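## Task

Make every pocket in the turntable's trays end up with exactly one small part (block, cylinder or plug) in it. Parts may be released into a chute in the lid from just above its rim. A pocket only passes beneath a chute briefly: each green-button press turns the table one quarter turn, counter-clockwise as seen from above, and 3.6 s after the press a pocket passes beneath each chute. A press registers only when the table is at rest (the strips on the lid's edges glow white during a turn) and only if the button is held down briefly; release it before pressing again. The button gives at most 7 quarter turns in total. The table must be at rest at the end. Arm bases in metres, with heading in degrees counter-clockwise from +x: arm1 x=+0.63 y=+0.11 z=+0.76 heading -133; arm2 x=-0.13 y=+0.63 z=+0.77 heading -51; arm3 x=-0.63 y=-0.09 z=+0.72 heading +47; arm4 x=-0.01 y=-0.63 z=+0.78 heading +135. Finish by opening the grippers and pulling the arms away; anything that stays in place only because a robot holds it is not counted.

## Robot and tools

Robots: four identical i2rt Big YAM arms named arm1, arm2, arm3, arm4, placed around the turntable at the base positions given in the tasks. Each has six joints, a two-finger gripper and a wrist camera that, with joints 1 and 6 at zero and the hand level, rides on top of the hand looking toward the fingertips. Reach is about 1.0 m from the joint 1 axis. Two fixed room cameras exist: cam_corner and cam_top.

Frame: one shared scene frame, origin on the floor, +z up, distances in metres. The hand point is midway between the fingertips; its z axis runs along the fingers and the fingers open along its y axis. Base headings are degrees counter-clockwise from +x.

execute_actions(actions, cameras): actions is a list holding one action or none. An action is an object keyed by arm name; each arm gets a "joints" object of absolute joint targets (not offsets), named individually, so several arms can be commanded in one action and all start together. Joint names, units, limits and done-tolerances: joint1_rad -2.879..2.879 (±0.045), rotation about the base, positive counter-clockwise from above, 0 points along the base heading; joint2_rad 0..3.141 (±0.14), shoulder, 0 is upper arm level pointing back, increasing lifts it up and forward; joint3_rad 0..3.019 (±0.09), elbow, 0 folded, increasing opens; joint4_rad -1.692..1.57 (±0.055), hand pitch, positive tips fingers up; joint5_rad -1.57..1.57 (±0.03), hand yaw, positive to the arm's right; joint6_rad -2.094..2.094 (±0.035), hand roll, positive clockwise viewed from behind; gripper_m 0..0.093 (±0.003), fingertip gap in metres. Omitted joints or arms may keep pushing toward an earlier target. Any unknown key or out-of-range number rejects the whole call and nothing moves. One action runs at most 15 s. Joints move at different speeds, so the hand can sweep a wide arc between postures. cameras picks which images return (omitted, null or ["all"] gives all; [] gives none); an empty actions list just reports state and images.

wait(seconds): 0 to 10 s with no new commands; returns the same state and images. zoom_image(camera, region): a closer look at the latest full image from that camera; region is [x0, y0, x1, y1] in image pixels from the top-left, no larger than 504 by 504. finished_scene(scene): ends the current scene, passing its number; irreversible, and reports success. Replying without any tool call ends everything.

Results: joint_positions gives each joint; joint_status explains how each commanded motion ended. off_target means it stopped short and may still push. contact_stop or time_out means the joint now holds where it stopped, though a timed-out joint may keep a target up to 0.375, 0.375, 0.113, 0.225, 0.075, 0.3 rad (joints 1-6) away and keep pushing, moving on if freed; send its reported position to relax it. "joint command not followed" (with a cause line) means a self/inter-arm clearance check blocked that arm's joint targets (its gripper still acts); such joints show not_followed and may be retried on later actions until given passable targets. on_its_own lists joints acting without this call's command; "held at" is their target, not position. Joint torques are raw drive outputs, noisy and offset, nonzero even in free air. The pictures line lists camera names in image order. Calibration lines give K, distortion and T_world_to_cam per camera; fixed cameras may be off by up to about 2.3 degrees and 9 mm, and wrist camera poses also inherit joint reading errors.

Stops and heat: an arm that holds a load or keeps pressing heats up; MOTOR HOT appears from 85 °C, and at 100 °C an OVER-TEMPERATURE FAULT drops that arm (gripper included) until it cools, with limit_stop_at_motor_heat in joint_status; resend targets afterward. Once any call reports a stop, later motion, wait and finished_scene calls in that same reply are skipped.

Plan button presses and drops with this lag in mind; the turntable keeps turning on its own.

Avoid: arms pressing or hitting each other (no state line reports arm contact; the clearance check can be late and ignores fingers, gripper housings and wrist cameras; a hard press ends the run), pushing hard into the table or button, dropping parts outside chutes, knocking anything out of the work area (fails the task), and double-filling pockets. Loose objects may occasionally get a brief external nudge. Finish with grippers open, arms clear, and the turntable still.

Each tool is called after "Call:" by a JSON object that holds its "name" and its "arguments".

## Session

Call:
{"name": "execute_actions", "arguments": {"actions": []}}

Scene clock: 0.00 s.
Joint torques (N m, as the arm reports them, + toward a larger angle): no reading
Motor temperatures (°C, as the motors report them): arm1=[21 22 22 19 23 19] | arm2=[19 19 20 21 22 20] | arm3=[20 18 19 23 21 20] | arm4=[22 21 20 21 22 21]
arm1.joint_positions: joint1_rad=+0.491 joint2_rad=+0.450 joint3_rad=+1.468 joint4_rad=-1.545 joint5_rad=+0.013 joint6_rad=-0.007 gripper_m=+0.095
arm1.joint_status: not commanded
arm1.hand: x=+0.5867 y=-0.0083 z=+1.3222 quat_wxyz=(-0.304, -0.690, -0.525, +0.396) (m; scene frame)
arm2.joint_positions: joint1_rad=-0.257 joint2_rad=+0.450 joint3_rad=+1.456 joint4_rad=-1.522 joint5_rad=+0.004 joint6_rad=+0.015 gripper_m=+0.095
arm2.joint_status: not commanded
arm2.hand: x=-0.0784 y=+0.5161 z=+1.3310 quat_wxyz=(-0.427, -0.471, -0.723, +0.271) (m; scene frame)
arm3.joint_positions: joint1_rad=+0.792 joint2_rad=+0.437 joint3_rad=+1.479 joint4_rad=-1.536 joint5_rad=+0.012 joint6_rad=+0.002 gripper_m=+0.094
arm3.joint_status: not commanded
arm3.hand: x=-0.6273 y=+0.0315 z=+1.2878 quat_wxyz=(-0.354, +0.617, -0.598, -0.370) (m; scene frame)
arm4.joint_positions: joint1_rad=-0.563 joint2_rad=+0.429 joint3_rad=+1.480 joint4_rad=-1.548 joint5_rad=-0.011 joint6_rad=-0.004 gripper_m=+0.094
arm4.joint_status: not commanded
arm4.hand: x=-0.0392 y=-0.5179 z=+1.3465 quat_wxyz=(-0.312, +0.677, -0.531, -0.402) (m; scene frame)
pictures: arm1_cam_wrist, arm2_cam_wrist, arm3_cam_wrist, arm4_cam_wrist, cam_corner, cam_top
Images, in order (width x height): arm1_cam_wrist 504x504, arm2_cam_wrist 504x504, arm3_cam_wrist 504x504, arm4_cam_wrist 504x504, cam_corner 504x504, cam_top 504x504.

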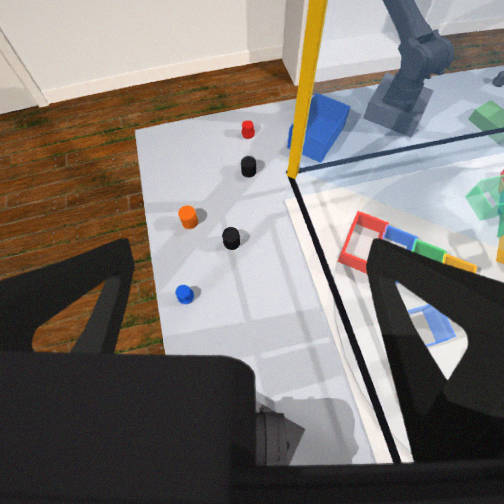

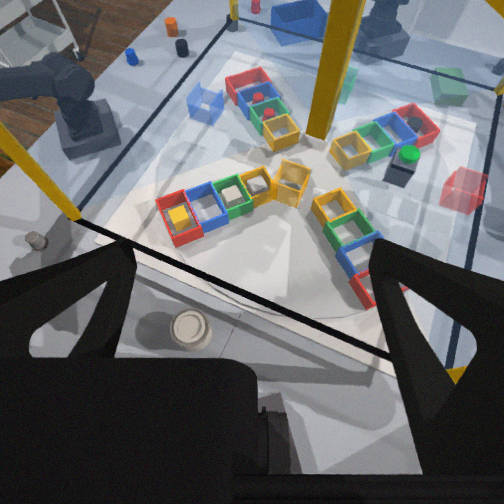

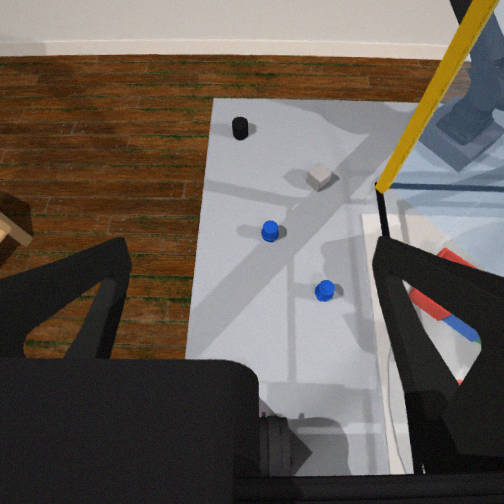

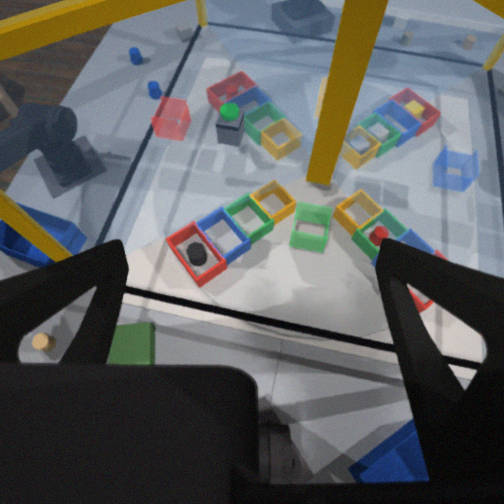

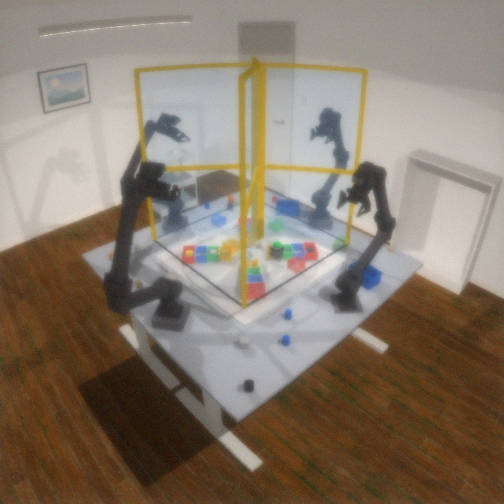

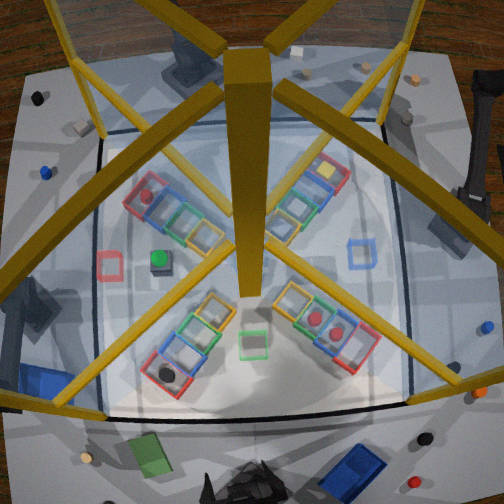

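Call:
{"name": "execute_actions", "arguments": {"actions": [{"arm1":{"joints":{"joint2_rad":1.6,"joint3_rad":1.4,"joint4_rad":-1.37}},"arm2":{"joints":{"joint2_rad":1.3,"joint3_rad":1.3,"joint4_rad":-1.57}},"arm3":{"joints":{"joint2_rad":1.8,"joint3_rad":1.8,"joint4_rad":-1.57}},"arm4":{"joints":{"joint2_rad":1.3,"joint3_rad":1.0,"joint4_rad":-1.27}}}]}}

Call:
{"name": "zoom_image", "arguments": {"camera": "cam_top", "region": [90,140,390,410]}}

Scene clock: 3.40 s.
Joint torques (N m, as the arm reports them, + toward a larger angle): arm1=[  1.05 -16.1   11.28   0.27  -0.08   0.04] | arm2=[ 0.15 -7.4   9.53 -0.08 -0.11 -0.07] | arm3=[  0.15 -22.27  12.65  -0.11   0.     0.04] | arm4=[-0.94 -5.37 11.5   0.27 -0.12  0.01]
Motor temperatures (°C, as the motors report them): arm1=[21 22 22 19 23 19] | arm2=[19 19 21 21 22 20] | arm3=[20 18 19 23 21 20] | arm4=[22 21 20 21 22 21]
arm1.joint_positions: joint1_rad=+0.491 joint2_rad=+1.611 joint3_rad=+1.384 joint4_rad=-1.377 joint5_rad=+0.013 joint6_rad=-0.007 gripper_m=+0.095
arm1.joint_status: all done
arm1.hand: x=+0.5040 y=-0.3443 z=+0.9396 quat_wxyz=(+0.008, -0.790, -0.612, -0.014) (m; scene frame)
arm2.joint_positions: joint1_rad=-0.257 joint2_rad=+1.306 joint3_rad=+1.291 joint4_rad=-1.563 joint5_rad=+0.004 joint6_rad=+0.015 gripper_m=+0.095
arm2.joint_status: all done
arm2.hand: x=+0.0228 y=+0.2966 z=+1.0375 quat_wxyz=(+0.001, -0.545, -0.838, +0.002) (m; scene frame)
arm3.joint_positions: joint1_rad=+0.792 joint2_rad=+1.804 joint3_rad=+1.780 joint4_rad=-1.555 joint5_rad=+0.012 joint6_rad=+0.002 gripper_m=+0.094
arm3.joint_status: all done
arm3.hand: x=-0.6505 y=+0.4688 z=+0.9501 quat_wxyz=(+0.003, +0.722, -0.692, +0.004) (m; scene frame)
arm4.joint_positions: joint1_rad=-0.563 joint2_rad=+1.283 joint3_rad=+0.984 joint4_rad=-1.272 joint5_rad=-0.011 joint6_rad=-0.004 gripper_m=+0.094
arm4.joint_status: all done
arm4.hand: x=-0.0927 y=-0.2940 z=+0.9351 quat_wxyz=(+0.007, +0.785, -0.619, -0.001) (m; scene frame)
pictures: arm1_cam_wrist, arm2_cam_wrist, arm3_cam_wrist, arm4_cam_wrist, cam_corner, cam_top
camera_calibration (this result's frames):
arm1_cam_wrist: T_world_to_cam=[[-0.973418, 0.228975, -0.00526697, 0.571679], [0.177791, 0.769921, 0.612873, -0.398962], [0.144388, 0.595645, -0.790164, 0.999165], [0, 0, 0, 1]] pos_world=[0.483147, -0.418879, 1.03703]
arm2_cam_wrist: T_world_to_cam=[[-0.911077, -0.412214, 0.00430328, 0.132578], [-0.331504, 0.738815, 0.586734, -0.821935], [-0.24504, 0.533133, -0.809768, 0.812344], [0, 0, 0, 1]] pos_world=[0.0473704, 0.228821, 1.1395]
arm3_cam_wrist: T_world_to_cam=[[0.999182, 0.0365366, 0.0173599, 0.61837], [0.0190836, -0.804165, 0.594099, -0.167242], [0.0356667, -0.593282, -0.804204, 1.18935], [0, 0, 0, 1]] pos_world=[-0.657092, 0.548537, 1.0451]
arm4_cam_wrist: T_world_to_cam=[[0.972856, 0.230934, -0.0148352, 0.174504], [0.197415, -0.794785, 0.573885, -0.739893], [0.120739, -0.561236, -0.818802, 0.738396], [0, 0, 0, 1]] pos_world=[-0.112855, -0.21394, 1.0318]
Images, in order (width x height): arm1_cam_wrist 504x504, arm2_cam_wrist 504x504, arm3_cam_wrist 504x504, arm4_cam_wrist 504x504, cam_corner 504x504, cam_top 504x504.

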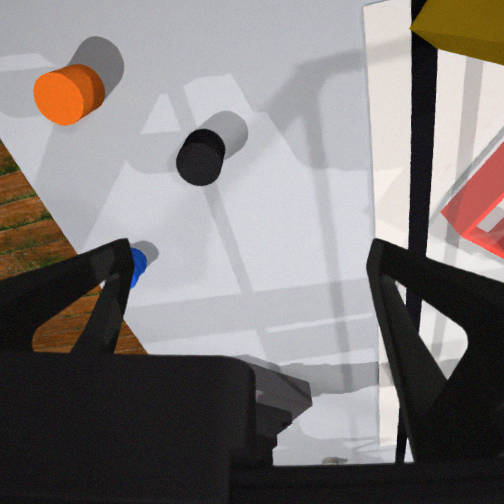

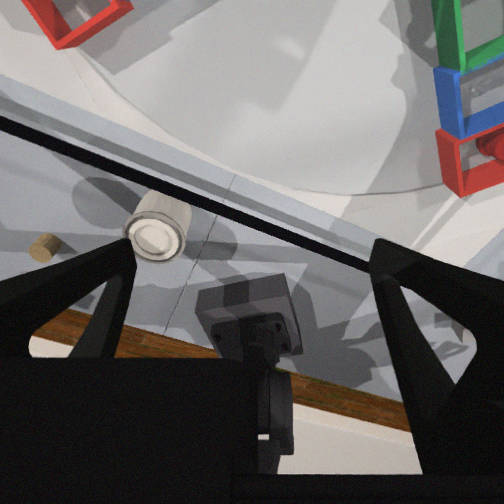

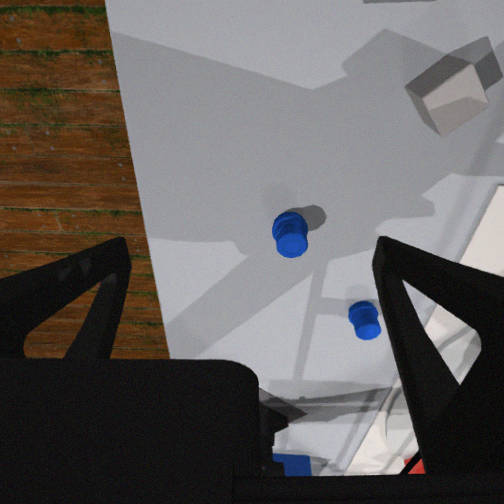

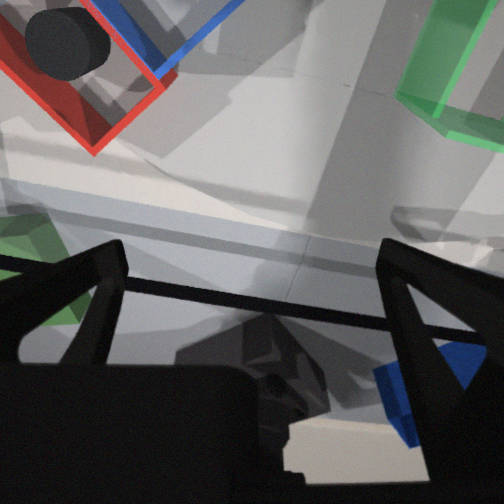

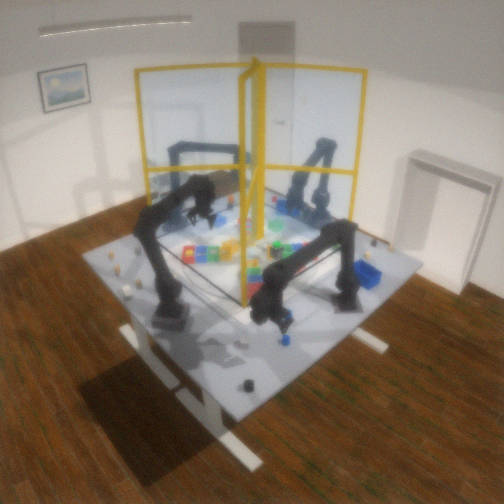

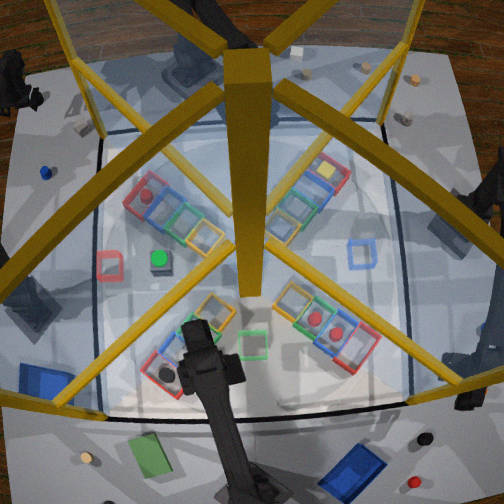

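Region (90, 140, 390, 410) of cam_top's 504x504 image, scaled by 1.680, with more detail than that image has; it fills the top 454 rows of this view, and the rest is white.

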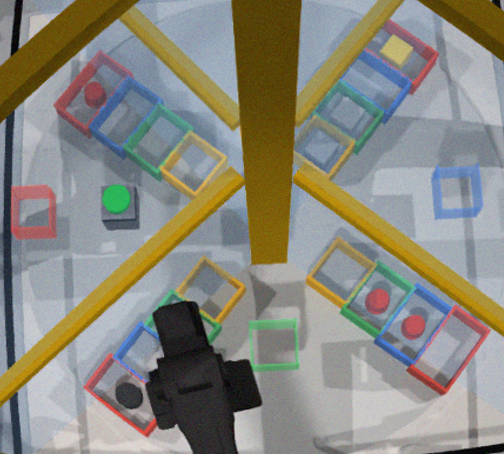

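Call:
{"name": "execute_actions", "arguments": {"actions": [{"arm1":{"joints":{"joint1_rad":0.577,"joint2_rad":1.532,"joint3_rad":1.07,"joint4_rad":-1.108}},"arm2":{"joints":{"joint1_rad":0.822}},"arm3":{"joints":{"joint1_rad":0.7,"joint2_rad":1.544,"joint3_rad":1.192,"joint4_rad":-1.218}},"arm4":{"joints":{"joint1_rad":-2.31}}}], "cameras": []}}

Call:
{"name": "execute_actions", "arguments": {"actions": [{"arm2":{"joints":{"joint2_rad":1.329,"joint3_rad":0.828,"joint4_rad":-1.069}},"arm4":{"joints":{"joint2_rad":1.56,"joint3_rad":1.1,"joint4_rad":-1.11}}}], "cameras": ["arm1_cam_wrist","arm2_cam_wrist","arm3_cam_wrist","arm4_cam_wrist"]}}

Scene clock: 11.00 s.
Joint torques (N m, as the arm reports them, + toward a larger angle): arm1=[  0.69 -12.47  10.     0.57  -0.07   0.02] | arm2=[ 0.25 -7.67  9.58 -0.09 -0.09 -0.07] | arm3=[  0.9  -15.73  10.61   1.12   0.     0.05] | arm4=[-1.01 -5.71 12.56  0.28 -0.1   0.2 ]
Motor temperatures (°C, as the motors report them): arm1=[21 22 23 19 23 19] | arm2=[19 20 22 21 22 20] | arm3=[20 19 21 23 21 20] | arm4=[22 21 21 21 22 21]
arm1.joint_positions: joint1_rad=+0.584 joint2_rad=+1.533 joint3_rad=+1.058 joint4_rad=-1.121 joint5_rad=+0.013 joint6_rad=-0.007 gripper_m=+0.095
arm1.joint_status: all done
arm1.hand: x=+0.5578 y=-0.2950 z=+0.8564 quat_wxyz=(+0.006, -0.761, -0.648, -0.010) (m; scene frame)
arm2.joint_positions: joint1_rad=+0.818 joint2_rad=+1.306 joint3_rad=+1.291 joint4_rad=-1.563 joint5_rad=+0.003 joint6_rad=+0.015 gripper_m=+0.095
arm2.joint_status: all done
arm2.hand: x=+0.2371 y=+0.6073 z=+1.0361 quat_wxyz=(+0.002, -0.039, -0.999, +0.005) (m; scene frame)
arm3.joint_positions: joint1_rad=+0.690 joint2_rad=+1.540 joint3_rad=+1.185 joint4_rad=-1.235 joint5_rad=+0.012 joint6_rad=+0.002 gripper_m=+0.094
arm3.joint_status: all done
arm3.hand: x=-0.6017 y=+0.3445 z=+0.8544 quat_wxyz=(+0.007, +0.686, -0.727, +0.008) (m; scene frame)
arm4.joint_positions: joint1_rad=-2.313 joint2_rad=+1.285 joint3_rad=+0.971 joint4_rad=-1.274 joint5_rad=-0.010 joint6_rad=-0.015 gripper_m=+0.094
arm4.joint_status: all done
arm4.hand: x=+0.3266 y=-0.6100 z=+0.9322 quat_wxyz=(+0.009, +0.033, -0.999, -0.001) (m; scene frame)
pictures: none
No camera images: the call's "cameras" was empty. Leave "cameras" out to get every camera's image.

Scene clock: 12.23 s.
Joint torques (N m, as the arm reports them, + toward a larger angle): arm1=[  0.55 -12.48  10.09   0.47  -0.07   0.02] | arm2=[ 0.26 -6.42  8.27  0.57 -0.09 -0.07] | arm3=[  0.89 -15.59  10.66   1.14  -0.01   0.05] | arm4=[ -1.07 -10.29  11.48   0.28  -0.1    0.14]
Motor temperatures (°C, as the motors report them): arm1=[21 22 23 19 23 19] | arm2=[19 20 22 21 22 20] | arm3=[20 19 21 23 21 20] | arm4=[22 21 21 21 22 21]
arm1.joint_positions: joint1_rad=+0.584 joint2_rad=+1.533 joint3_rad=+1.058 joint4_rad=-1.121 joint5_rad=+0.013 joint6_rad=-0.007 gripper_m=+0.095
arm1.joint_status: not commanded
arm1.hand: x=+0.5578 y=-0.2950 z=+0.8564 quat_wxyz=(+0.006, -0.761, -0.648, -0.010) (m; scene frame)
arm2.joint_positions: joint1_rad=+0.818 joint2_rad=+1.330 joint3_rad=+0.823 joint4_rad=-1.080 joint5_rad=+0.003 joint6_rad=+0.015 gripper_m=+0.095
arm2.joint_status: all done
arm2.hand: x=+0.1968 y=+0.6087 z=+0.8567 quat_wxyz=(+0.007, -0.039, -0.999, +0.004) (m; scene frame)
arm3.joint_positions: joint1_rad=+0.690 joint2_rad=+1.540 joint3_rad=+1.185 joint4_rad=-1.235 joint5_rad=+0.012 joint6_rad=+0.002 gripper_m=+0.094
arm3.joint_status: not commanded
arm3.hand: x=-0.6017 y=+0.3445 z=+0.8544 quat_wxyz=(+0.007, +0.686, -0.727, +0.008) (m; scene frame)
arm4.joint_positions: joint1_rad=-2.313 joint2_rad=+1.558 joint3_rad=+1.074 joint4_rad=-1.117 joint5_rad=-0.010 joint6_rad=-0.015 gripper_m=+0.094
arm4.joint_status: all done
arm4.hand: x=+0.4027 y=-0.6065 z=+0.8697 quat_wxyz=(+0.015, +0.033, -0.999, -0.001) (m; scene frame)
pictures: arm1_cam_wrist, arm2_cam_wrist, arm3_cam_wrist, arm4_cam_wrist
camera_calibration (this result's frames):
arm1_cam_wrist: T_world_to_cam=[[-0.990424, 0.137977, -0.00483575, 0.594549], [0.106865, 0.788331, 0.605899, -0.344612], [0.0874122, 0.59958, -0.795527, 0.933824], [0, 0, 0, 1]] pos_world=[0.544054, -0.370268, 0.954557]
arm2_cam_wrist: T_world_to_cam=[[-0.0704262, -0.997469, 0.00977106, 0.606703], [-0.799599, 0.0623066, 0.597293, -0.393924], [-0.59639, 0.0342522, -0.801964, 0.908327], [0, 0, 0, 1]] pos_world=[0.269464, 0.5986, 0.957805]
arm3_cam_wrist: T_world_to_cam=[[0.997708, -0.0653142, 0.0176654, 0.609781], [-0.0627242, -0.79493, 0.60345, -0.271686], [-0.0253711, -0.603175, -0.797205, 0.997599], [0, 0, 0, 1]] pos_world=[-0.600115, 0.425583, 0.948469]
arm4_cam_wrist: T_world_to_cam=[[0.0640061, -0.997932, -0.00586756, -0.62333], [-0.803923, -0.0550445, 0.59218, -0.212574], [-0.591279, -0.0331861, -0.805784, 1.04529], [0, 0, 0, 1]] pos_world=[0.487062, -0.599053, 0.964505]
Images, in order (width x height): arm1_cam_wrist 504x504, arm2_cam_wrist 504x504, arm3_cam_wrist 504x504, arm4_cam_wrist 504x504.

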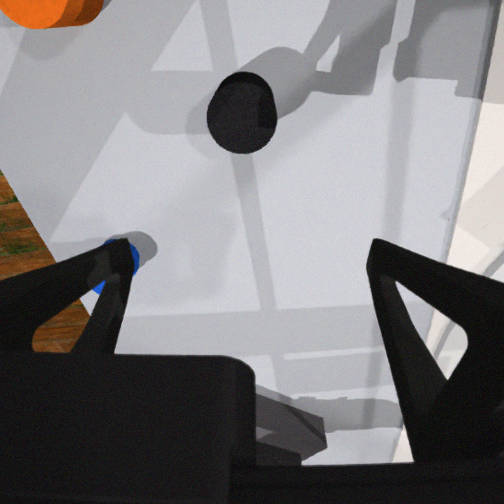

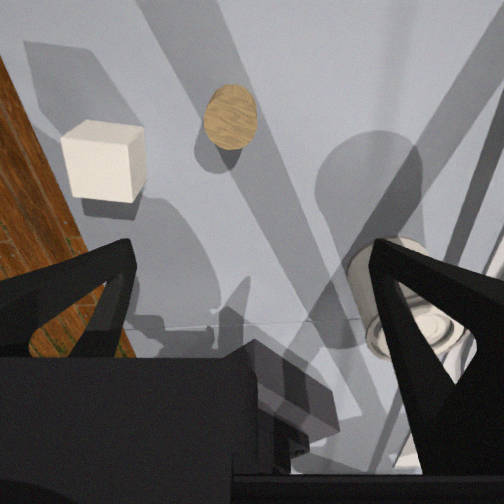

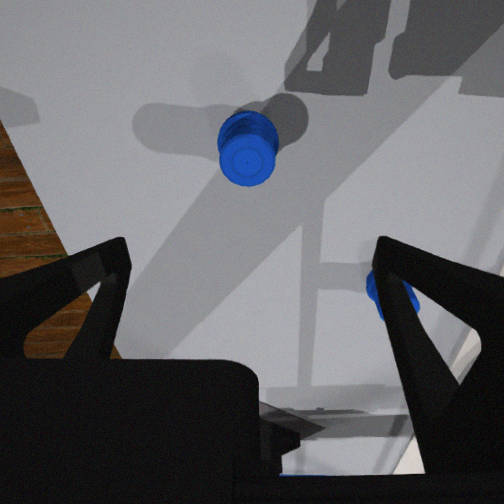

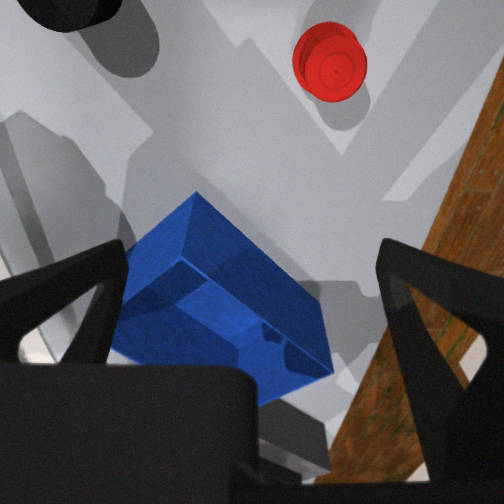

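Call:
{"name": "execute_actions", "arguments": {"actions": [{"arm1":{"joints":{"joint2_rad":1.726,"joint3_rad":1.0,"joint4_rad":-0.83}},"arm2":{"joints":{"joint1_rad":0.85,"joint2_rad":1.559,"joint3_rad":0.742,"joint4_rad":-0.74}},"arm3":{"joints":{"joint2_rad":1.68,"joint3_rad":1.06,"joint4_rad":-0.94}},"arm4":{"joints":{"joint1_rad":-2.407,"joint2_rad":1.703,"joint3_rad":1.194,"joint4_rad":-1.05}}}], "cameras": []}}

Call:
{"name": "execute_actions", "arguments": {"actions": [{"arm4":{"joints":{"joint2_rad":1.835,"joint3_rad":1.11,"joint4_rad":-0.82}}}], "cameras": ["arm1_cam_wrist","arm2_cam_wrist","arm3_cam_wrist","arm4_cam_wrist"]}}

Scene clock: 15.10 s.
Joint torques (N m, as the arm reports them, + toward a larger angle): arm1=[  0.68 -16.31   8.5    0.6   -0.06   0.02] | arm2=[ 0.82 -8.88  6.64  0.59 -0.09 -0.07] | arm3=[  0.86 -17.55   9.33   1.12   0.     0.05] | arm4=[ -0.7  -10.82  11.64   0.2   -0.1    0.18]
Motor temperatures (°C, as the motors report them): arm1=[21 23 23 19 23 19] | arm2=[19 20 22 21 22 20] | arm3=[20 19 21 23 21 20] | arm4=[22 21 22 21 22 21]
arm1.joint_positions: joint1_rad=+0.584 joint2_rad=+1.748 joint3_rad=+0.989 joint4_rad=-0.843 joint5_rad=+0.013 joint6_rad=-0.007 gripper_m=+0.095
arm1.joint_status: all done
arm1.hand: x=+0.5568 y=-0.3114 z=+0.7483 quat_wxyz=(+0.008, -0.761, -0.648, -0.012) (m; scene frame)
arm2.joint_positions: joint1_rad=+0.839 joint2_rad=+1.569 joint3_rad=+0.737 joint4_rad=-0.751 joint5_rad=+0.003 joint6_rad=+0.015 gripper_m=+0.095
arm2.joint_status: all done
arm2.hand: x=+0.2133 y=+0.6140 z=+0.7547 quat_wxyz=(+0.005, -0.029, -1.000, +0.005) (m; scene frame)
arm3.joint_positions: joint1_rad=+0.690 joint2_rad=+1.687 joint3_rad=+1.051 joint4_rad=-0.957 joint5_rad=+0.012 joint6_rad=+0.002 gripper_m=+0.094
arm3.joint_status: all done
arm3.hand: x=-0.6025 y=+0.3480 z=+0.7477 quat_wxyz=(+0.008, +0.686, -0.727, +0.009) (m; scene frame)
arm4.joint_positions: joint1_rad=-2.414 joint2_rad=+1.690 joint3_rad=+1.165 joint4_rad=-1.053 joint5_rad=-0.010 joint6_rad=-0.014 gripper_m=+0.094
arm4.joint_status: all done
arm4.hand: x=+0.4499 y=-0.6510 z=+0.8441 quat_wxyz=(+0.004, -0.018, -1.000, -0.002) (m; scene frame)
pictures: none
No camera images: the call's "cameras" was empty. Leave "cameras" out to get every camera's image.

Scene clock: 16.17 s.
Joint torques (N m, as the arm reports them, + toward a larger angle): arm1=[  0.58 -16.26   8.42   0.52  -0.08   0.03] | arm2=[ 0.86 -8.75  6.62  0.6  -0.09 -0.07] | arm3=[  0.86 -17.68   9.34   1.12   0.     0.04] | arm4=[ -0.73 -13.     8.22   0.57  -0.1    0.2 ]
Motor temperatures (°C, as the motors report them): arm1=[21 23 23 19 23 19] | arm2=[19 20 22 21 22 20] | arm3=[20 19 21 23 21 20] | arm4=[22 21 22 21 22 21]
arm1.joint_positions: joint1_rad=+0.584 joint2_rad=+1.748 joint3_rad=+0.989 joint4_rad=-0.843 joint5_rad=+0.013 joint6_rad=-0.007 gripper_m=+0.095
arm1.joint_status: not commanded
arm1.hand: x=+0.5568 y=-0.3114 z=+0.7483 quat_wxyz=(+0.008, -0.761, -0.648, -0.012) (m; scene frame)
arm2.joint_positions: joint1_rad=+0.839 joint2_rad=+1.569 joint3_rad=+0.737 joint4_rad=-0.751 joint5_rad=+0.003 joint6_rad=+0.015 gripper_m=+0.095
arm2.joint_status: not commanded
arm2.hand: x=+0.2133 y=+0.6140 z=+0.7547 quat_wxyz=(+0.005, -0.029, -1.000, +0.005) (m; scene frame)
arm3.joint_positions: joint1_rad=+0.690 joint2_rad=+1.687 joint3_rad=+1.051 joint4_rad=-0.957 joint5_rad=+0.012 joint6_rad=+0.002 gripper_m=+0.094
arm3.joint_status: not commanded
arm3.hand: x=-0.6025 y=+0.3480 z=+0.7477 quat_wxyz=(+0.008, +0.686, -0.727, +0.009) (m; scene frame)
arm4.joint_positions: joint1_rad=-2.414 joint2_rad=+1.834 joint3_rad=+1.105 joint4_rad=-0.830 joint5_rad=-0.010 joint6_rad=-0.014 gripper_m=+0.094
arm4.joint_status: all done
arm4.hand: x=+0.4608 y=-0.6521 z=+0.7614 quat_wxyz=(-0.006, -0.017, -1.000, -0.001) (m; scene frame)
pictures: arm1_cam_wrist, arm2_cam_wrist, arm3_cam_wrist, arm4_cam_wrist
camera_calibration (this result's frames):
arm1_cam_wrist: T_world_to_cam=[[-0.990432, 0.13791, -0.00500119, 0.595466], [0.10621, 0.78491, 0.610439, -0.270129], [0.0881109, 0.604067, -0.792048, 0.856179], [0, 0, 0, 1]] pos_world=[0.543021, -0.387284, 0.84601]
arm2_cam_wrist: T_world_to_cam=[[-0.0502615, -0.998688, 0.0098016, 0.610578], [-0.803121, 0.0462491, 0.594019, -0.307015], [-0.593693, 0.0219844, -0.804392, 0.844994], [0, 0, 0, 1]] pos_world=[0.285786, 0.605399, 0.856094]
arm3_cam_wrist: T_world_to_cam=[[0.997713, -0.0652309, 0.0176913, 0.612683], [-0.0625959, -0.79309, 0.60588, -0.206954], [-0.0254913, -0.605602, -0.795359, 0.914017], [0, 0, 0, 1]] pos_world=[-0.600937, 0.429363, 0.841522]
arm4_cam_wrist: T_world_to_cam=[[-0.0368736, -0.999306, -0.00533724, -0.628041], [-0.829667, 0.0276361, 0.557574, -0.0121023], [-0.557039, 0.0249879, -0.83011, 1.03157], [0, 0, 0, 1]] pos_world=[0.541427, -0.653047, 0.859713]
Images, in order (width x height): arm1_cam_wrist 504x504, arm2_cam_wrist 504x504, arm3_cam_wrist 504x504, arm4_cam_wrist 504x504.

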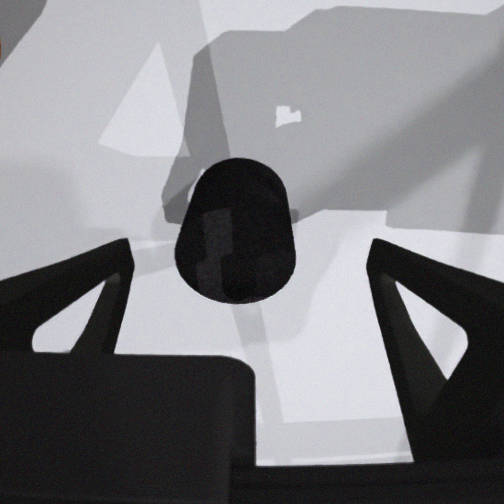

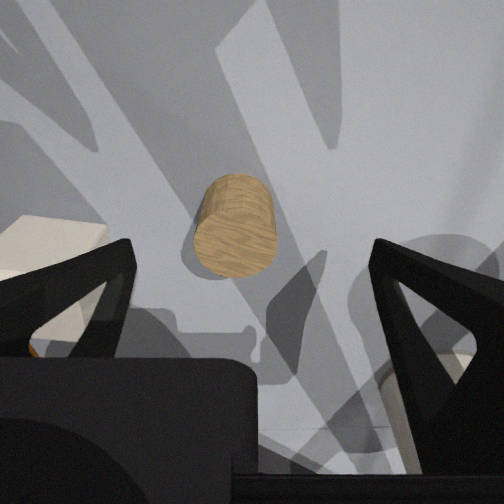

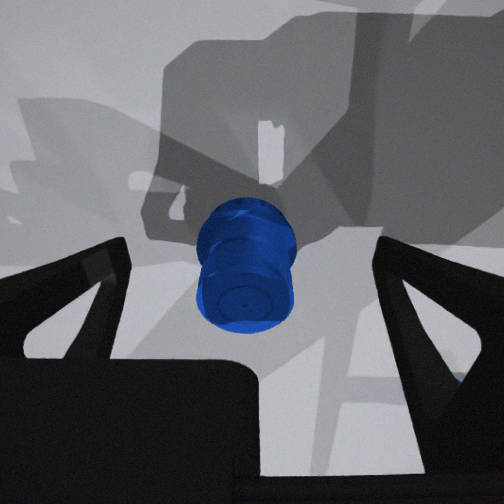

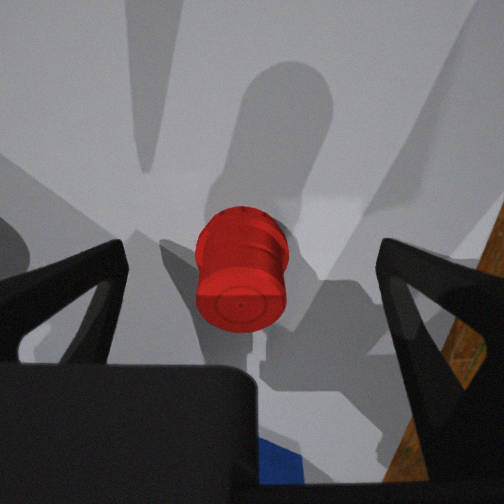

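Call:
{"name": "execute_actions", "arguments": {"actions": [{"arm1":{"joints":{"joint2_rad":1.77,"joint4_rad":-0.77}},"arm2":{"joints":{"joint2_rad":1.615,"joint4_rad":-0.68}},"arm3":{"joints":{"gripper_m":0}},"arm4":{"joints":{"gripper_m":0}}}], "cameras": []}}

Call:
{"name": "execute_actions", "arguments": {"actions": [{"arm1":{"joints":{"gripper_m":0}},"arm2":{"joints":{"gripper_m":0}}}], "cameras": []}}

Call:
{"name": "execute_actions", "arguments": {"actions": [{"arm1":{"joints":{"joint2_rad":1.2,"joint3_rad":1.0,"joint4_rad":-1.37}},"arm2":{"joints":{"joint2_rad":1.2,"joint3_rad":1.0,"joint4_rad":-1.37}},"arm3":{"joints":{"joint2_rad":1.2,"joint3_rad":1.0,"joint4_rad":-1.37}},"arm4":{"joints":{"joint2_rad":1.2,"joint3_rad":1.0,"joint4_rad":-1.37}}}], "cameras": []}}

Call:
{"name": "execute_actions", "arguments": {"actions": [{"arm1":{"joints":{"joint1_rad":-0.5}},"arm2":{"joints":{"joint1_rad":-0.45}},"arm3":{"joints":{"joint1_rad":-0.55}},"arm4":{"joints":{"joint1_rad":-0.8}}}]}}

Scene clock: 18.43 s.
Joint torques (N m, as the arm reports them, + toward a larger angle): arm1=[  0.7  -13.44   8.46   0.58  -0.07   0.03] | arm2=[ 0.86 -7.86  6.38  0.64 -0.09 -0.07] | arm3=[  0.86 -17.52   9.38   1.06   0.05   0.05] | arm4=[ -0.87 -12.82   8.28   0.55  -0.07   0.19]
Motor temperatures (°C, as the motors report them): arm1=[21 23 23 19 23 19] | arm2=[19 20 22 21 22 20] | arm3=[20 19 22 23 21 20] | arm4=[22 21 22 21 22 21]
arm1.joint_positions: joint1_rad=+0.584 joint2_rad=+1.760 joint3_rad=+0.989 joint4_rad=-0.783 joint5_rad=+0.013 joint6_rad=-0.007 gripper_m=+0.095
arm1.joint_status: all done
arm1.hand: x=+0.5548 y=-0.3241 z=+0.7432 quat_wxyz=(-0.007, -0.762, -0.648, +0.006) (m; scene frame)
arm2.joint_positions: joint1_rad=+0.839 joint2_rad=+1.609 joint3_rad=+0.737 joint4_rad=-0.691 joint5_rad=+0.003 joint6_rad=+0.015 gripper_m=+0.095
arm2.joint_status: all done
arm2.hand: x=+0.2220 y=+0.6136 z=+0.7419 quat_wxyz=(-0.006, -0.029, -1.000, +0.005) (m; scene frame)
arm3.joint_positions: joint1_rad=+0.690 joint2_rad=+1.686 joint3_rad=+1.051 joint4_rad=-0.956 joint5_rad=+0.010 joint6_rad=+0.002 gripper_m=+0.028
arm3.joint_status: gripper_m off_target (ended at +0.028, target +0.000)
arm3.hand: x=-0.6030 y=+0.3483 z=+0.7480 quat_wxyz=(+0.008, +0.686, -0.727, +0.008) (m; scene frame)
arm4.joint_positions: joint1_rad=-2.414 joint2_rad=+1.834 joint3_rad=+1.105 joint4_rad=-0.830 joint5_rad=-0.011 joint6_rad=-0.014 gripper_m=+0.026
arm4.joint_status: gripper_m off_target (ended at +0.026, target +0.000)
arm4.hand: x=+0.4608 y=-0.6521 z=+0.7614 quat_wxyz=(-0.006, -0.017, -1.000, -0.002) (m; scene frame)
pictures: none
No camera images: the call's "cameras" was empty. Leave "cameras" out to get every camera's image.

Scene clock: 19.17 s.
Joint torques (N m, as the arm reports them, + toward a larger angle): arm1=[  0.67 -13.48   8.52   0.56  -0.02   0.03] | arm2=[ 0.91 -8.05  6.5   0.62 -0.1  -0.07] | arm3=[  0.84 -17.58   9.32   1.07   0.05   0.04] | arm4=[ -1.04 -13.46   8.17   0.57  -0.11   0.17]
Motor temperatures (°C, as the motors report them): arm1=[21 23 23 19 23 19] | arm2=[19 20 22 21 22 20] | arm3=[20 19 22 23 21 20] | arm4=[22 21 22 21 22 21]
arm1.joint_positions: joint1_rad=+0.583 joint2_rad=+1.760 joint3_rad=+0.989 joint4_rad=-0.783 joint5_rad=+0.012 joint6_rad=-0.007 gripper_m=+0.037
arm1.joint_status: gripper_m off_target (ended at +0.037, target +0.000)
arm1.hand: x=+0.5548 y=-0.3242 z=+0.7432 quat_wxyz=(-0.008, -0.762, -0.648, +0.006) (m; scene frame)
arm2.joint_positions: joint1_rad=+0.839 joint2_rad=+1.609 joint3_rad=+0.737 joint4_rad=-0.691 joint5_rad=+0.003 joint6_rad=+0.015 gripper_m=+0.031
arm2.joint_status: gripper_m off_target (ended at +0.031, target +0.000)
arm2.hand: x=+0.2220 y=+0.6136 z=+0.7419 quat_wxyz=(-0.006, -0.029, -1.000, +0.005) (m; scene frame)
arm3.joint_positions: joint1_rad=+0.690 joint2_rad=+1.686 joint3_rad=+1.051 joint4_rad=-0.956 joint5_rad=+0.010 joint6_rad=+0.002 gripper_m=+0.028
arm3.joint_status: not commanded
arm3.hand: x=-0.6030 y=+0.3483 z=+0.7480 quat_wxyz=(+0.008, +0.686, -0.727, +0.008) (m; scene frame)
arm4.joint_positions: joint1_rad=-2.414 joint2_rad=+1.834 joint3_rad=+1.105 joint4_rad=-0.830 joint5_rad=-0.011 joint6_rad=-0.014 gripper_m=+0.026
arm4.joint_status: not commanded
arm4.hand: x=+0.4608 y=-0.6521 z=+0.7614 quat_wxyz=(-0.006, -0.017, -1.000, -0.002) (m; scene frame)
pictures: none
No camera images: the call's "cameras" was empty. Leave "cameras" out to get every camera's image.

Scene clock: 20.53 s.
Joint torques (N m, as the arm reports them, + toward a larger angle): arm1=[ 0.83 -6.57 10.82 -0.29 -0.01  0.02] | arm2=[ 0.94 -4.81  9.39 -0.13 -0.09 -0.07] | arm3=[ 0.94 -8.12 11.22 -0.1   0.05  0.04] | arm4=[-0.53 -5.02 11.33 -0.25 -0.09  0.18]
Motor temperatures (°C, as the motors report them): arm1=[21 23 24 19 23 19] | arm2=[19 20 22 21 22 20] | arm3=[20 19 22 23 21 20] | arm4=[22 21 22 21 22 21]
arm1.joint_positions: joint1_rad=+0.583 joint2_rad=+1.193 joint3_rad=+0.989 joint4_rad=-1.360 joint5_rad=+0.012 joint6_rad=-0.007 gripper_m=+0.037
arm1.joint_status: all done
arm1.hand: x=+0.5710 y=-0.2078 z=+0.9496 quat_wxyz=(-0.005, -0.762, -0.648, +0.002) (m; scene frame)
arm2.joint_positions: joint1_rad=+0.839 joint2_rad=+1.195 joint3_rad=+0.992 joint4_rad=-1.361 joint5_rad=+0.003 joint6_rad=+0.015 gripper_m=+0.031
arm2.joint_status: all done
arm2.hand: x=+0.1912 y=+0.6162 z=+0.9582 quat_wxyz=(-0.005, -0.029, -1.000, +0.005) (m; scene frame)
arm3.joint_positions: joint1_rad=+0.690 joint2_rad=+1.182 joint3_rad=+0.994 joint4_rad=-1.354 joint5_rad=+0.010 joint6_rad=+0.002 gripper_m=+0.028
arm3.joint_status: all done
arm3.hand: x=-0.6077 y=+0.2368 z=+0.9115 quat_wxyz=(-0.010, +0.686, -0.727, -0.009) (m; scene frame)
arm4.joint_positions: joint1_rad=-2.414 joint2_rad=+1.192 joint3_rad=+0.990 joint4_rad=-1.361 joint5_rad=-0.011 joint6_rad=-0.014 gripper_m=+0.026
arm4.joint_status: all done
arm4.hand: x=+0.3083 y=-0.6431 z=+0.9681 quat_wxyz=(-0.004, -0.017, -1.000, -0.002) (m; scene frame)
pictures: none
No camera images: the call's "cameras" was empty. Leave "cameras" out to get every camera's image.

Scene clock: 23.77 s.
Joint torques (N m, as the arm reports them, + toward a larger angle): arm1=[ 1.37 -7.34 10.9  -0.25 -0.06  0.03] | arm2=[-0.28 -4.88  9.42 -0.12 -0.13 -0.08] | arm3=[-8.31 -8.87 11.14 -0.1   3.56  0.03] | arm4=[-1.07 -5.08 11.31 -0.16 -0.07  0.21]
Motor temperatures (°C, as the motors report them): arm1=[21 23 24 19 23 19] | arm2=[19 20 22 21 22 20] | arm3=[20 19 22 23 24 20] | arm4=[22 21 22 21 22 21]
arm1.joint_positions: joint1_rad=-0.502 joint2_rad=+1.198 joint3_rad=+0.989 joint4_rad=-1.360 joint5_rad=+0.013 joint6_rad=-0.007 gripper_m=+0.037
arm1.joint_status: all done
arm1.hand: x=+0.3212 y=+0.0102 z=+0.9430 quat_wxyz=(+0.002, -0.987, -0.162, -0.005) (m; scene frame)
arm2.joint_positions: joint1_rad=-0.445 joint2_rad=+1.195 joint3_rad=+0.992 joint4_rad=-1.361 joint5_rad=+0.004 joint6_rad=+0.015 gripper_m=+0.031
arm2.joint_status: all done
arm2.hand: x=-0.0537 y=+0.3186 z=+0.9594 quat_wxyz=(-0.004, -0.622, -0.783, +0.005) (m; scene frame)
arm3.joint_positions: joint1_rad=-0.446 joint2_rad=+1.187 joint3_rad=+0.994 joint4_rad=-1.354 joint5_rad=-0.083 joint6_rad=+0.003 gripper_m=+0.028
arm3.joint_status: joint1_rad time_out (moved -1.136 of -1.240)
arm3.on_its_own: joint1_rad reads -0.446 and still pushes toward -0.550 since a time_out
arm3.hand: x=-0.3325 y=+0.0465 z=+0.9083 quat_wxyz=(+0.001, +0.187, -0.981, -0.043) (m; scene frame)
arm4.joint_positions: joint1_rad=-0.798 joint2_rad=+1.192 joint3_rad=+0.990 joint4_rad=-1.361 joint5_rad=-0.011 joint6_rad=-0.014 gripper_m=+0.026
arm4.joint_status: all done
arm4.hand: x=-0.0125 y=-0.3077 z=+0.9657 quat_wxyz=(+0.004, +0.711, -0.704, -0.004) (m; scene frame)
pictures: arm1_cam_wrist, arm2_cam_wrist, arm3_cam_wrist, arm4_cam_wrist, cam_corner, cam_top
camera_calibration (this result's frames):
arm1_cam_wrist: T_world_to_cam=[[-0.339934, 0.940448, 0.00164686, 0.0952929], [0.754757, 0.271769, 0.597062, -0.806904], [0.561058, 0.204205, -0.802193, 0.698576], [0, 0, 0, 1]] pos_world=[0.249468, -0.0129793, 1.04201]
arm2_cam_wrist: T_world_to_cam=[[-0.972096, -0.234559, 0.00334716, 0.0133656], [-0.189823, 0.794916, 0.57626, -0.817939], [-0.137828, 0.559544, -0.81726, 0.723155], [0, 0, 0, 1]] pos_world=[-0.0426, 0.24869, 1.06231]
arm3_cam_wrist: T_world_to_cam=[[0.360167, -0.930278, -0.0697312, 0.228373], [-0.748257, -0.332717, 0.573944, -0.746836], [-0.557128, -0.154539, -0.81592, 0.687002], [0, 0, 0, 1]] pos_world=[-0.258329, 0.0701336, 1.00511]
arm4_cam_wrist: T_world_to_cam=[[0.999879, 0.00772937, -0.0135128, 0.0305231], [0.0140275, -0.823751, 0.566778, -0.78853], [-0.00675038, -0.566899, -0.82376, 0.747554], [0, 0, 0, 1]] pos_world=[-0.014412, -0.226001, 1.06314]
Images, in order (width x height): arm1_cam_wrist 504x504, arm2_cam_wrist 504x504, arm3_cam_wrist 504x504, arm4_cam_wrist 504x504, cam_corner 504x504, cam_top 504x504.

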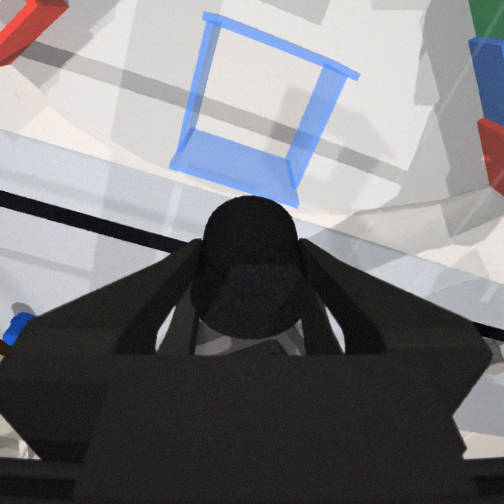

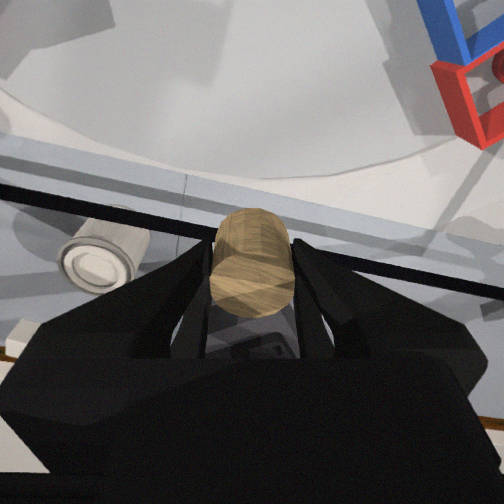

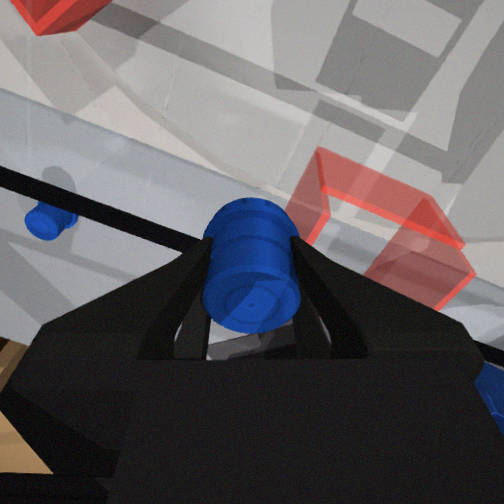

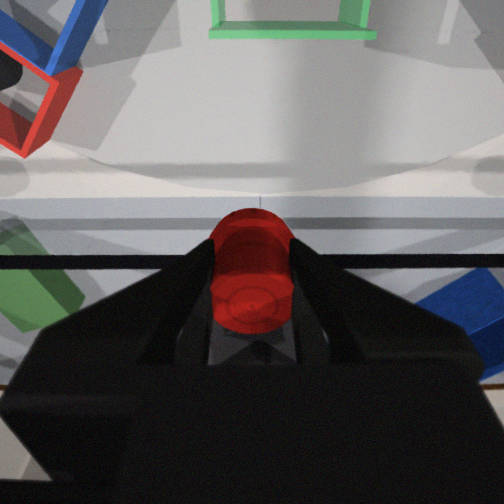

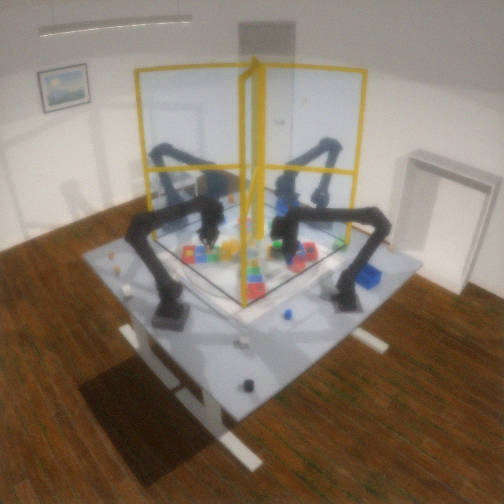

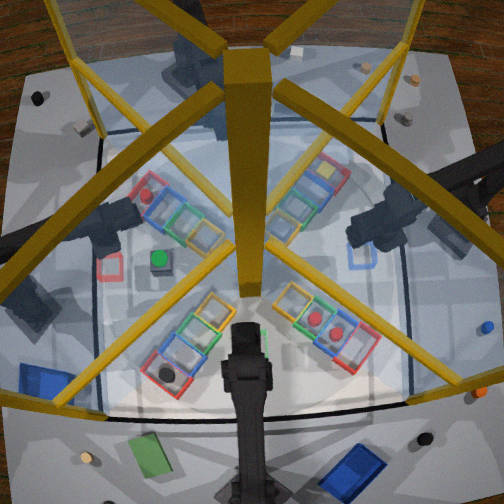

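Call:
{"name": "execute_actions", "arguments": {"actions": [{"arm1":{"joints":{"joint1_rad":-0.506,"joint2_rad":1.343,"joint3_rad":1.122,"joint4_rad":-1.34}},"arm2":{"joints":{"joint1_rad":-0.425,"joint2_rad":1.698,"joint3_rad":1.5,"joint4_rad":-1.36}},"arm3":{"joints":{"joint1_rad":-0.4,"joint5_rad":0.01,"joint2_rad":1.455,"joint3_rad":1.4,"joint4_rad":-1.505}},"arm4":{"joints":{"joint1_rad":-0.83,"joint2_rad":1.489,"joint3_rad":1.245,"joint4_rad":-1.31}}}], "cameras": []}}

Call:
{"name": "execute_actions", "arguments": {"actions": [{"arm3":{"joints":{"joint1_rad":-0.573}}}], "cameras": ["arm1_cam_wrist","arm2_cam_wrist","arm3_cam_wrist","arm4_cam_wrist"]}}

Scene clock: 27.97 s.
Joint torques (N m, as the arm reports them, + toward a larger angle): arm1=[  0.59 -10.83  14.2    0.21  -0.05   0.01] | arm2=[  1.09 -13.1   12.6    0.16  -0.13  -0.07] | arm3=[  0.63 -13.47  20.72   0.79   0.02   0.04] | arm4=[-1.15 -9.34 13.93  0.18 -0.08  0.19]
Motor temperatures (°C, as the motors report them): arm1=[21 23 24 19 23 19] | arm2=[19 20 23 21 22 20] | arm3=[21 19 24 23 25 20] | arm4=[22 21 23 21 22 21]
arm1.joint_positions: joint1_rad=-0.502 joint2_rad=+1.353 joint3_rad=+1.073 joint4_rad=-1.345 joint5_rad=+0.013 joint6_rad=-0.007 gripper_m=+0.037
arm1.joint_status: all done
arm1.hand: x=+0.2844 y=-0.0021 z=+0.9236 quat_wxyz=(+0.006, -0.986, -0.162, -0.033) (m; scene frame)
arm2.joint_positions: joint1_rad=-0.439 joint2_rad=+1.702 joint3_rad=+1.447 joint4_rad=-1.361 joint5_rad=+0.004 joint6_rad=+0.015 gripper_m=+0.031
arm2.joint_status: all done
arm2.hand: x=-0.0083 y=+0.1489 z=+0.9312 quat_wxyz=(+0.016, -0.619, -0.785, -0.010) (m; scene frame)
arm3.joint_positions: joint1_rad=-0.408 joint2_rad=+1.441 joint3_rad=+1.288 joint4_rad=-1.518 joint5_rad=+0.010 joint6_rad=+0.003 gripper_m=+0.028
arm3.joint_status: joint3_rad time_out (moved +0.294 of +0.406); the others done
arm3.on_its_own: joint3_rad reads +1.288 and still pushes toward +1.400 since a time_out
arm3.hand: x=-0.2677 y=+0.0712 z=+0.9309 quat_wxyz=(+0.053, +0.205, -0.977, +0.015) (m; scene frame)
arm4.joint_positions: joint1_rad=-0.827 joint2_rad=+1.480 joint3_rad=+1.201 joint4_rad=-1.311 joint5_rad=-0.011 joint6_rad=-0.014 gripper_m=+0.026
arm4.joint_status: all done
arm4.hand: x=-0.0002 y=-0.2115 z=+0.9430 quat_wxyz=(+0.013, +0.700, -0.714, +0.005) (m; scene frame)
pictures: none
No camera images: the call's "cameras" was empty. Leave "cameras" out to get every camera's image.

not run: a stop came earlier in this reply.

Call:
{"name": "execute_actions", "arguments": {"actions": [{"arm3":{"joints":{"joint3_rad":1.48}},"arm1":{"joints":{"joint3_rad":1.16}},"arm2":{"joints":{"joint3_rad":1.54,"joint1_rad":-0.4}}}], "cameras": []}}

Call:
{"name": "execute_actions", "arguments": {"actions": [{"arm3":{"joints":{"joint1_rad":-0.573}}}], "cameras": ["arm1_cam_wrist","arm2_cam_wrist","arm3_cam_wrist","arm4_cam_wrist"]}}

Scene clock: 30.67 s.
Joint torques (N m, as the arm reports them, + toward a larger angle): arm1=[  0.94 -11.05  14.43   0.19  -0.06   0.01] | arm2=[  0.63 -13.16  12.27   0.24  -0.13  -0.07] | arm3=[  1.21 -13.01  20.87   1.91  -0.02   0.04] | arm4=[-1.57 -9.41 13.93  0.19 -0.1   0.17]
Motor temperatures (°C, as the motors report them): arm1=[21 23 25 19 23 19] | arm2=[19 20 24 21 22 20] | arm3=[21 19 26 23 25 20] | arm4=[22 21 23 21 22 21]
arm1.joint_positions: joint1_rad=-0.502 joint2_rad=+1.353 joint3_rad=+1.112 joint4_rad=-1.345 joint5_rad=+0.013 joint6_rad=-0.007 gripper_m=+0.037
arm1.joint_status: all done
arm1.hand: x=+0.2717 y=-0.0061 z=+0.9372 quat_wxyz=(+0.004, -0.987, -0.162, -0.014) (m; scene frame)
arm2.joint_positions: joint1_rad=-0.407 joint2_rad=+1.702 joint3_rad=+1.493 joint4_rad=-1.361 joint5_rad=+0.004 joint6_rad=+0.015 gripper_m=+0.031
arm2.joint_status: all done
arm2.hand: x=+0.0112 y=+0.1383 z=+0.9483 quat_wxyz=(-0.002, -0.607, -0.795, +0.004) (m; scene frame)
arm3.joint_positions: joint1_rad=-0.417 joint2_rad=+1.435 joint3_rad=+1.327 joint4_rad=-1.545 joint5_rad=+0.011 joint6_rad=+0.003 gripper_m=+0.028
arm3.joint_status: joint3_rad time_out (moved +0.039 of +0.192)
arm3.on_its_own: joint3_rad reads +1.327 and still pushes toward +1.439 since a time_out
arm3.hand: x=-0.2622 y=+0.0694 z=+0.9476 quat_wxyz=(+0.044, +0.201, -0.979, +0.014) (m; scene frame)
arm4.joint_positions: joint1_rad=-0.827 joint2_rad=+1.480 joint3_rad=+1.201 joint4_rad=-1.311 joint5_rad=-0.011 joint6_rad=-0.014 gripper_m=+0.026
arm4.joint_status: not commanded
arm4.hand: x=-0.0002 y=-0.2115 z=+0.9430 quat_wxyz=(+0.013, +0.700, -0.714, +0.005) (m; scene frame)
pictures: none
No camera images: the call's "cameras" was empty. Leave "cameras" out to get every camera's image.

not run: a stop came earlier in this reply.


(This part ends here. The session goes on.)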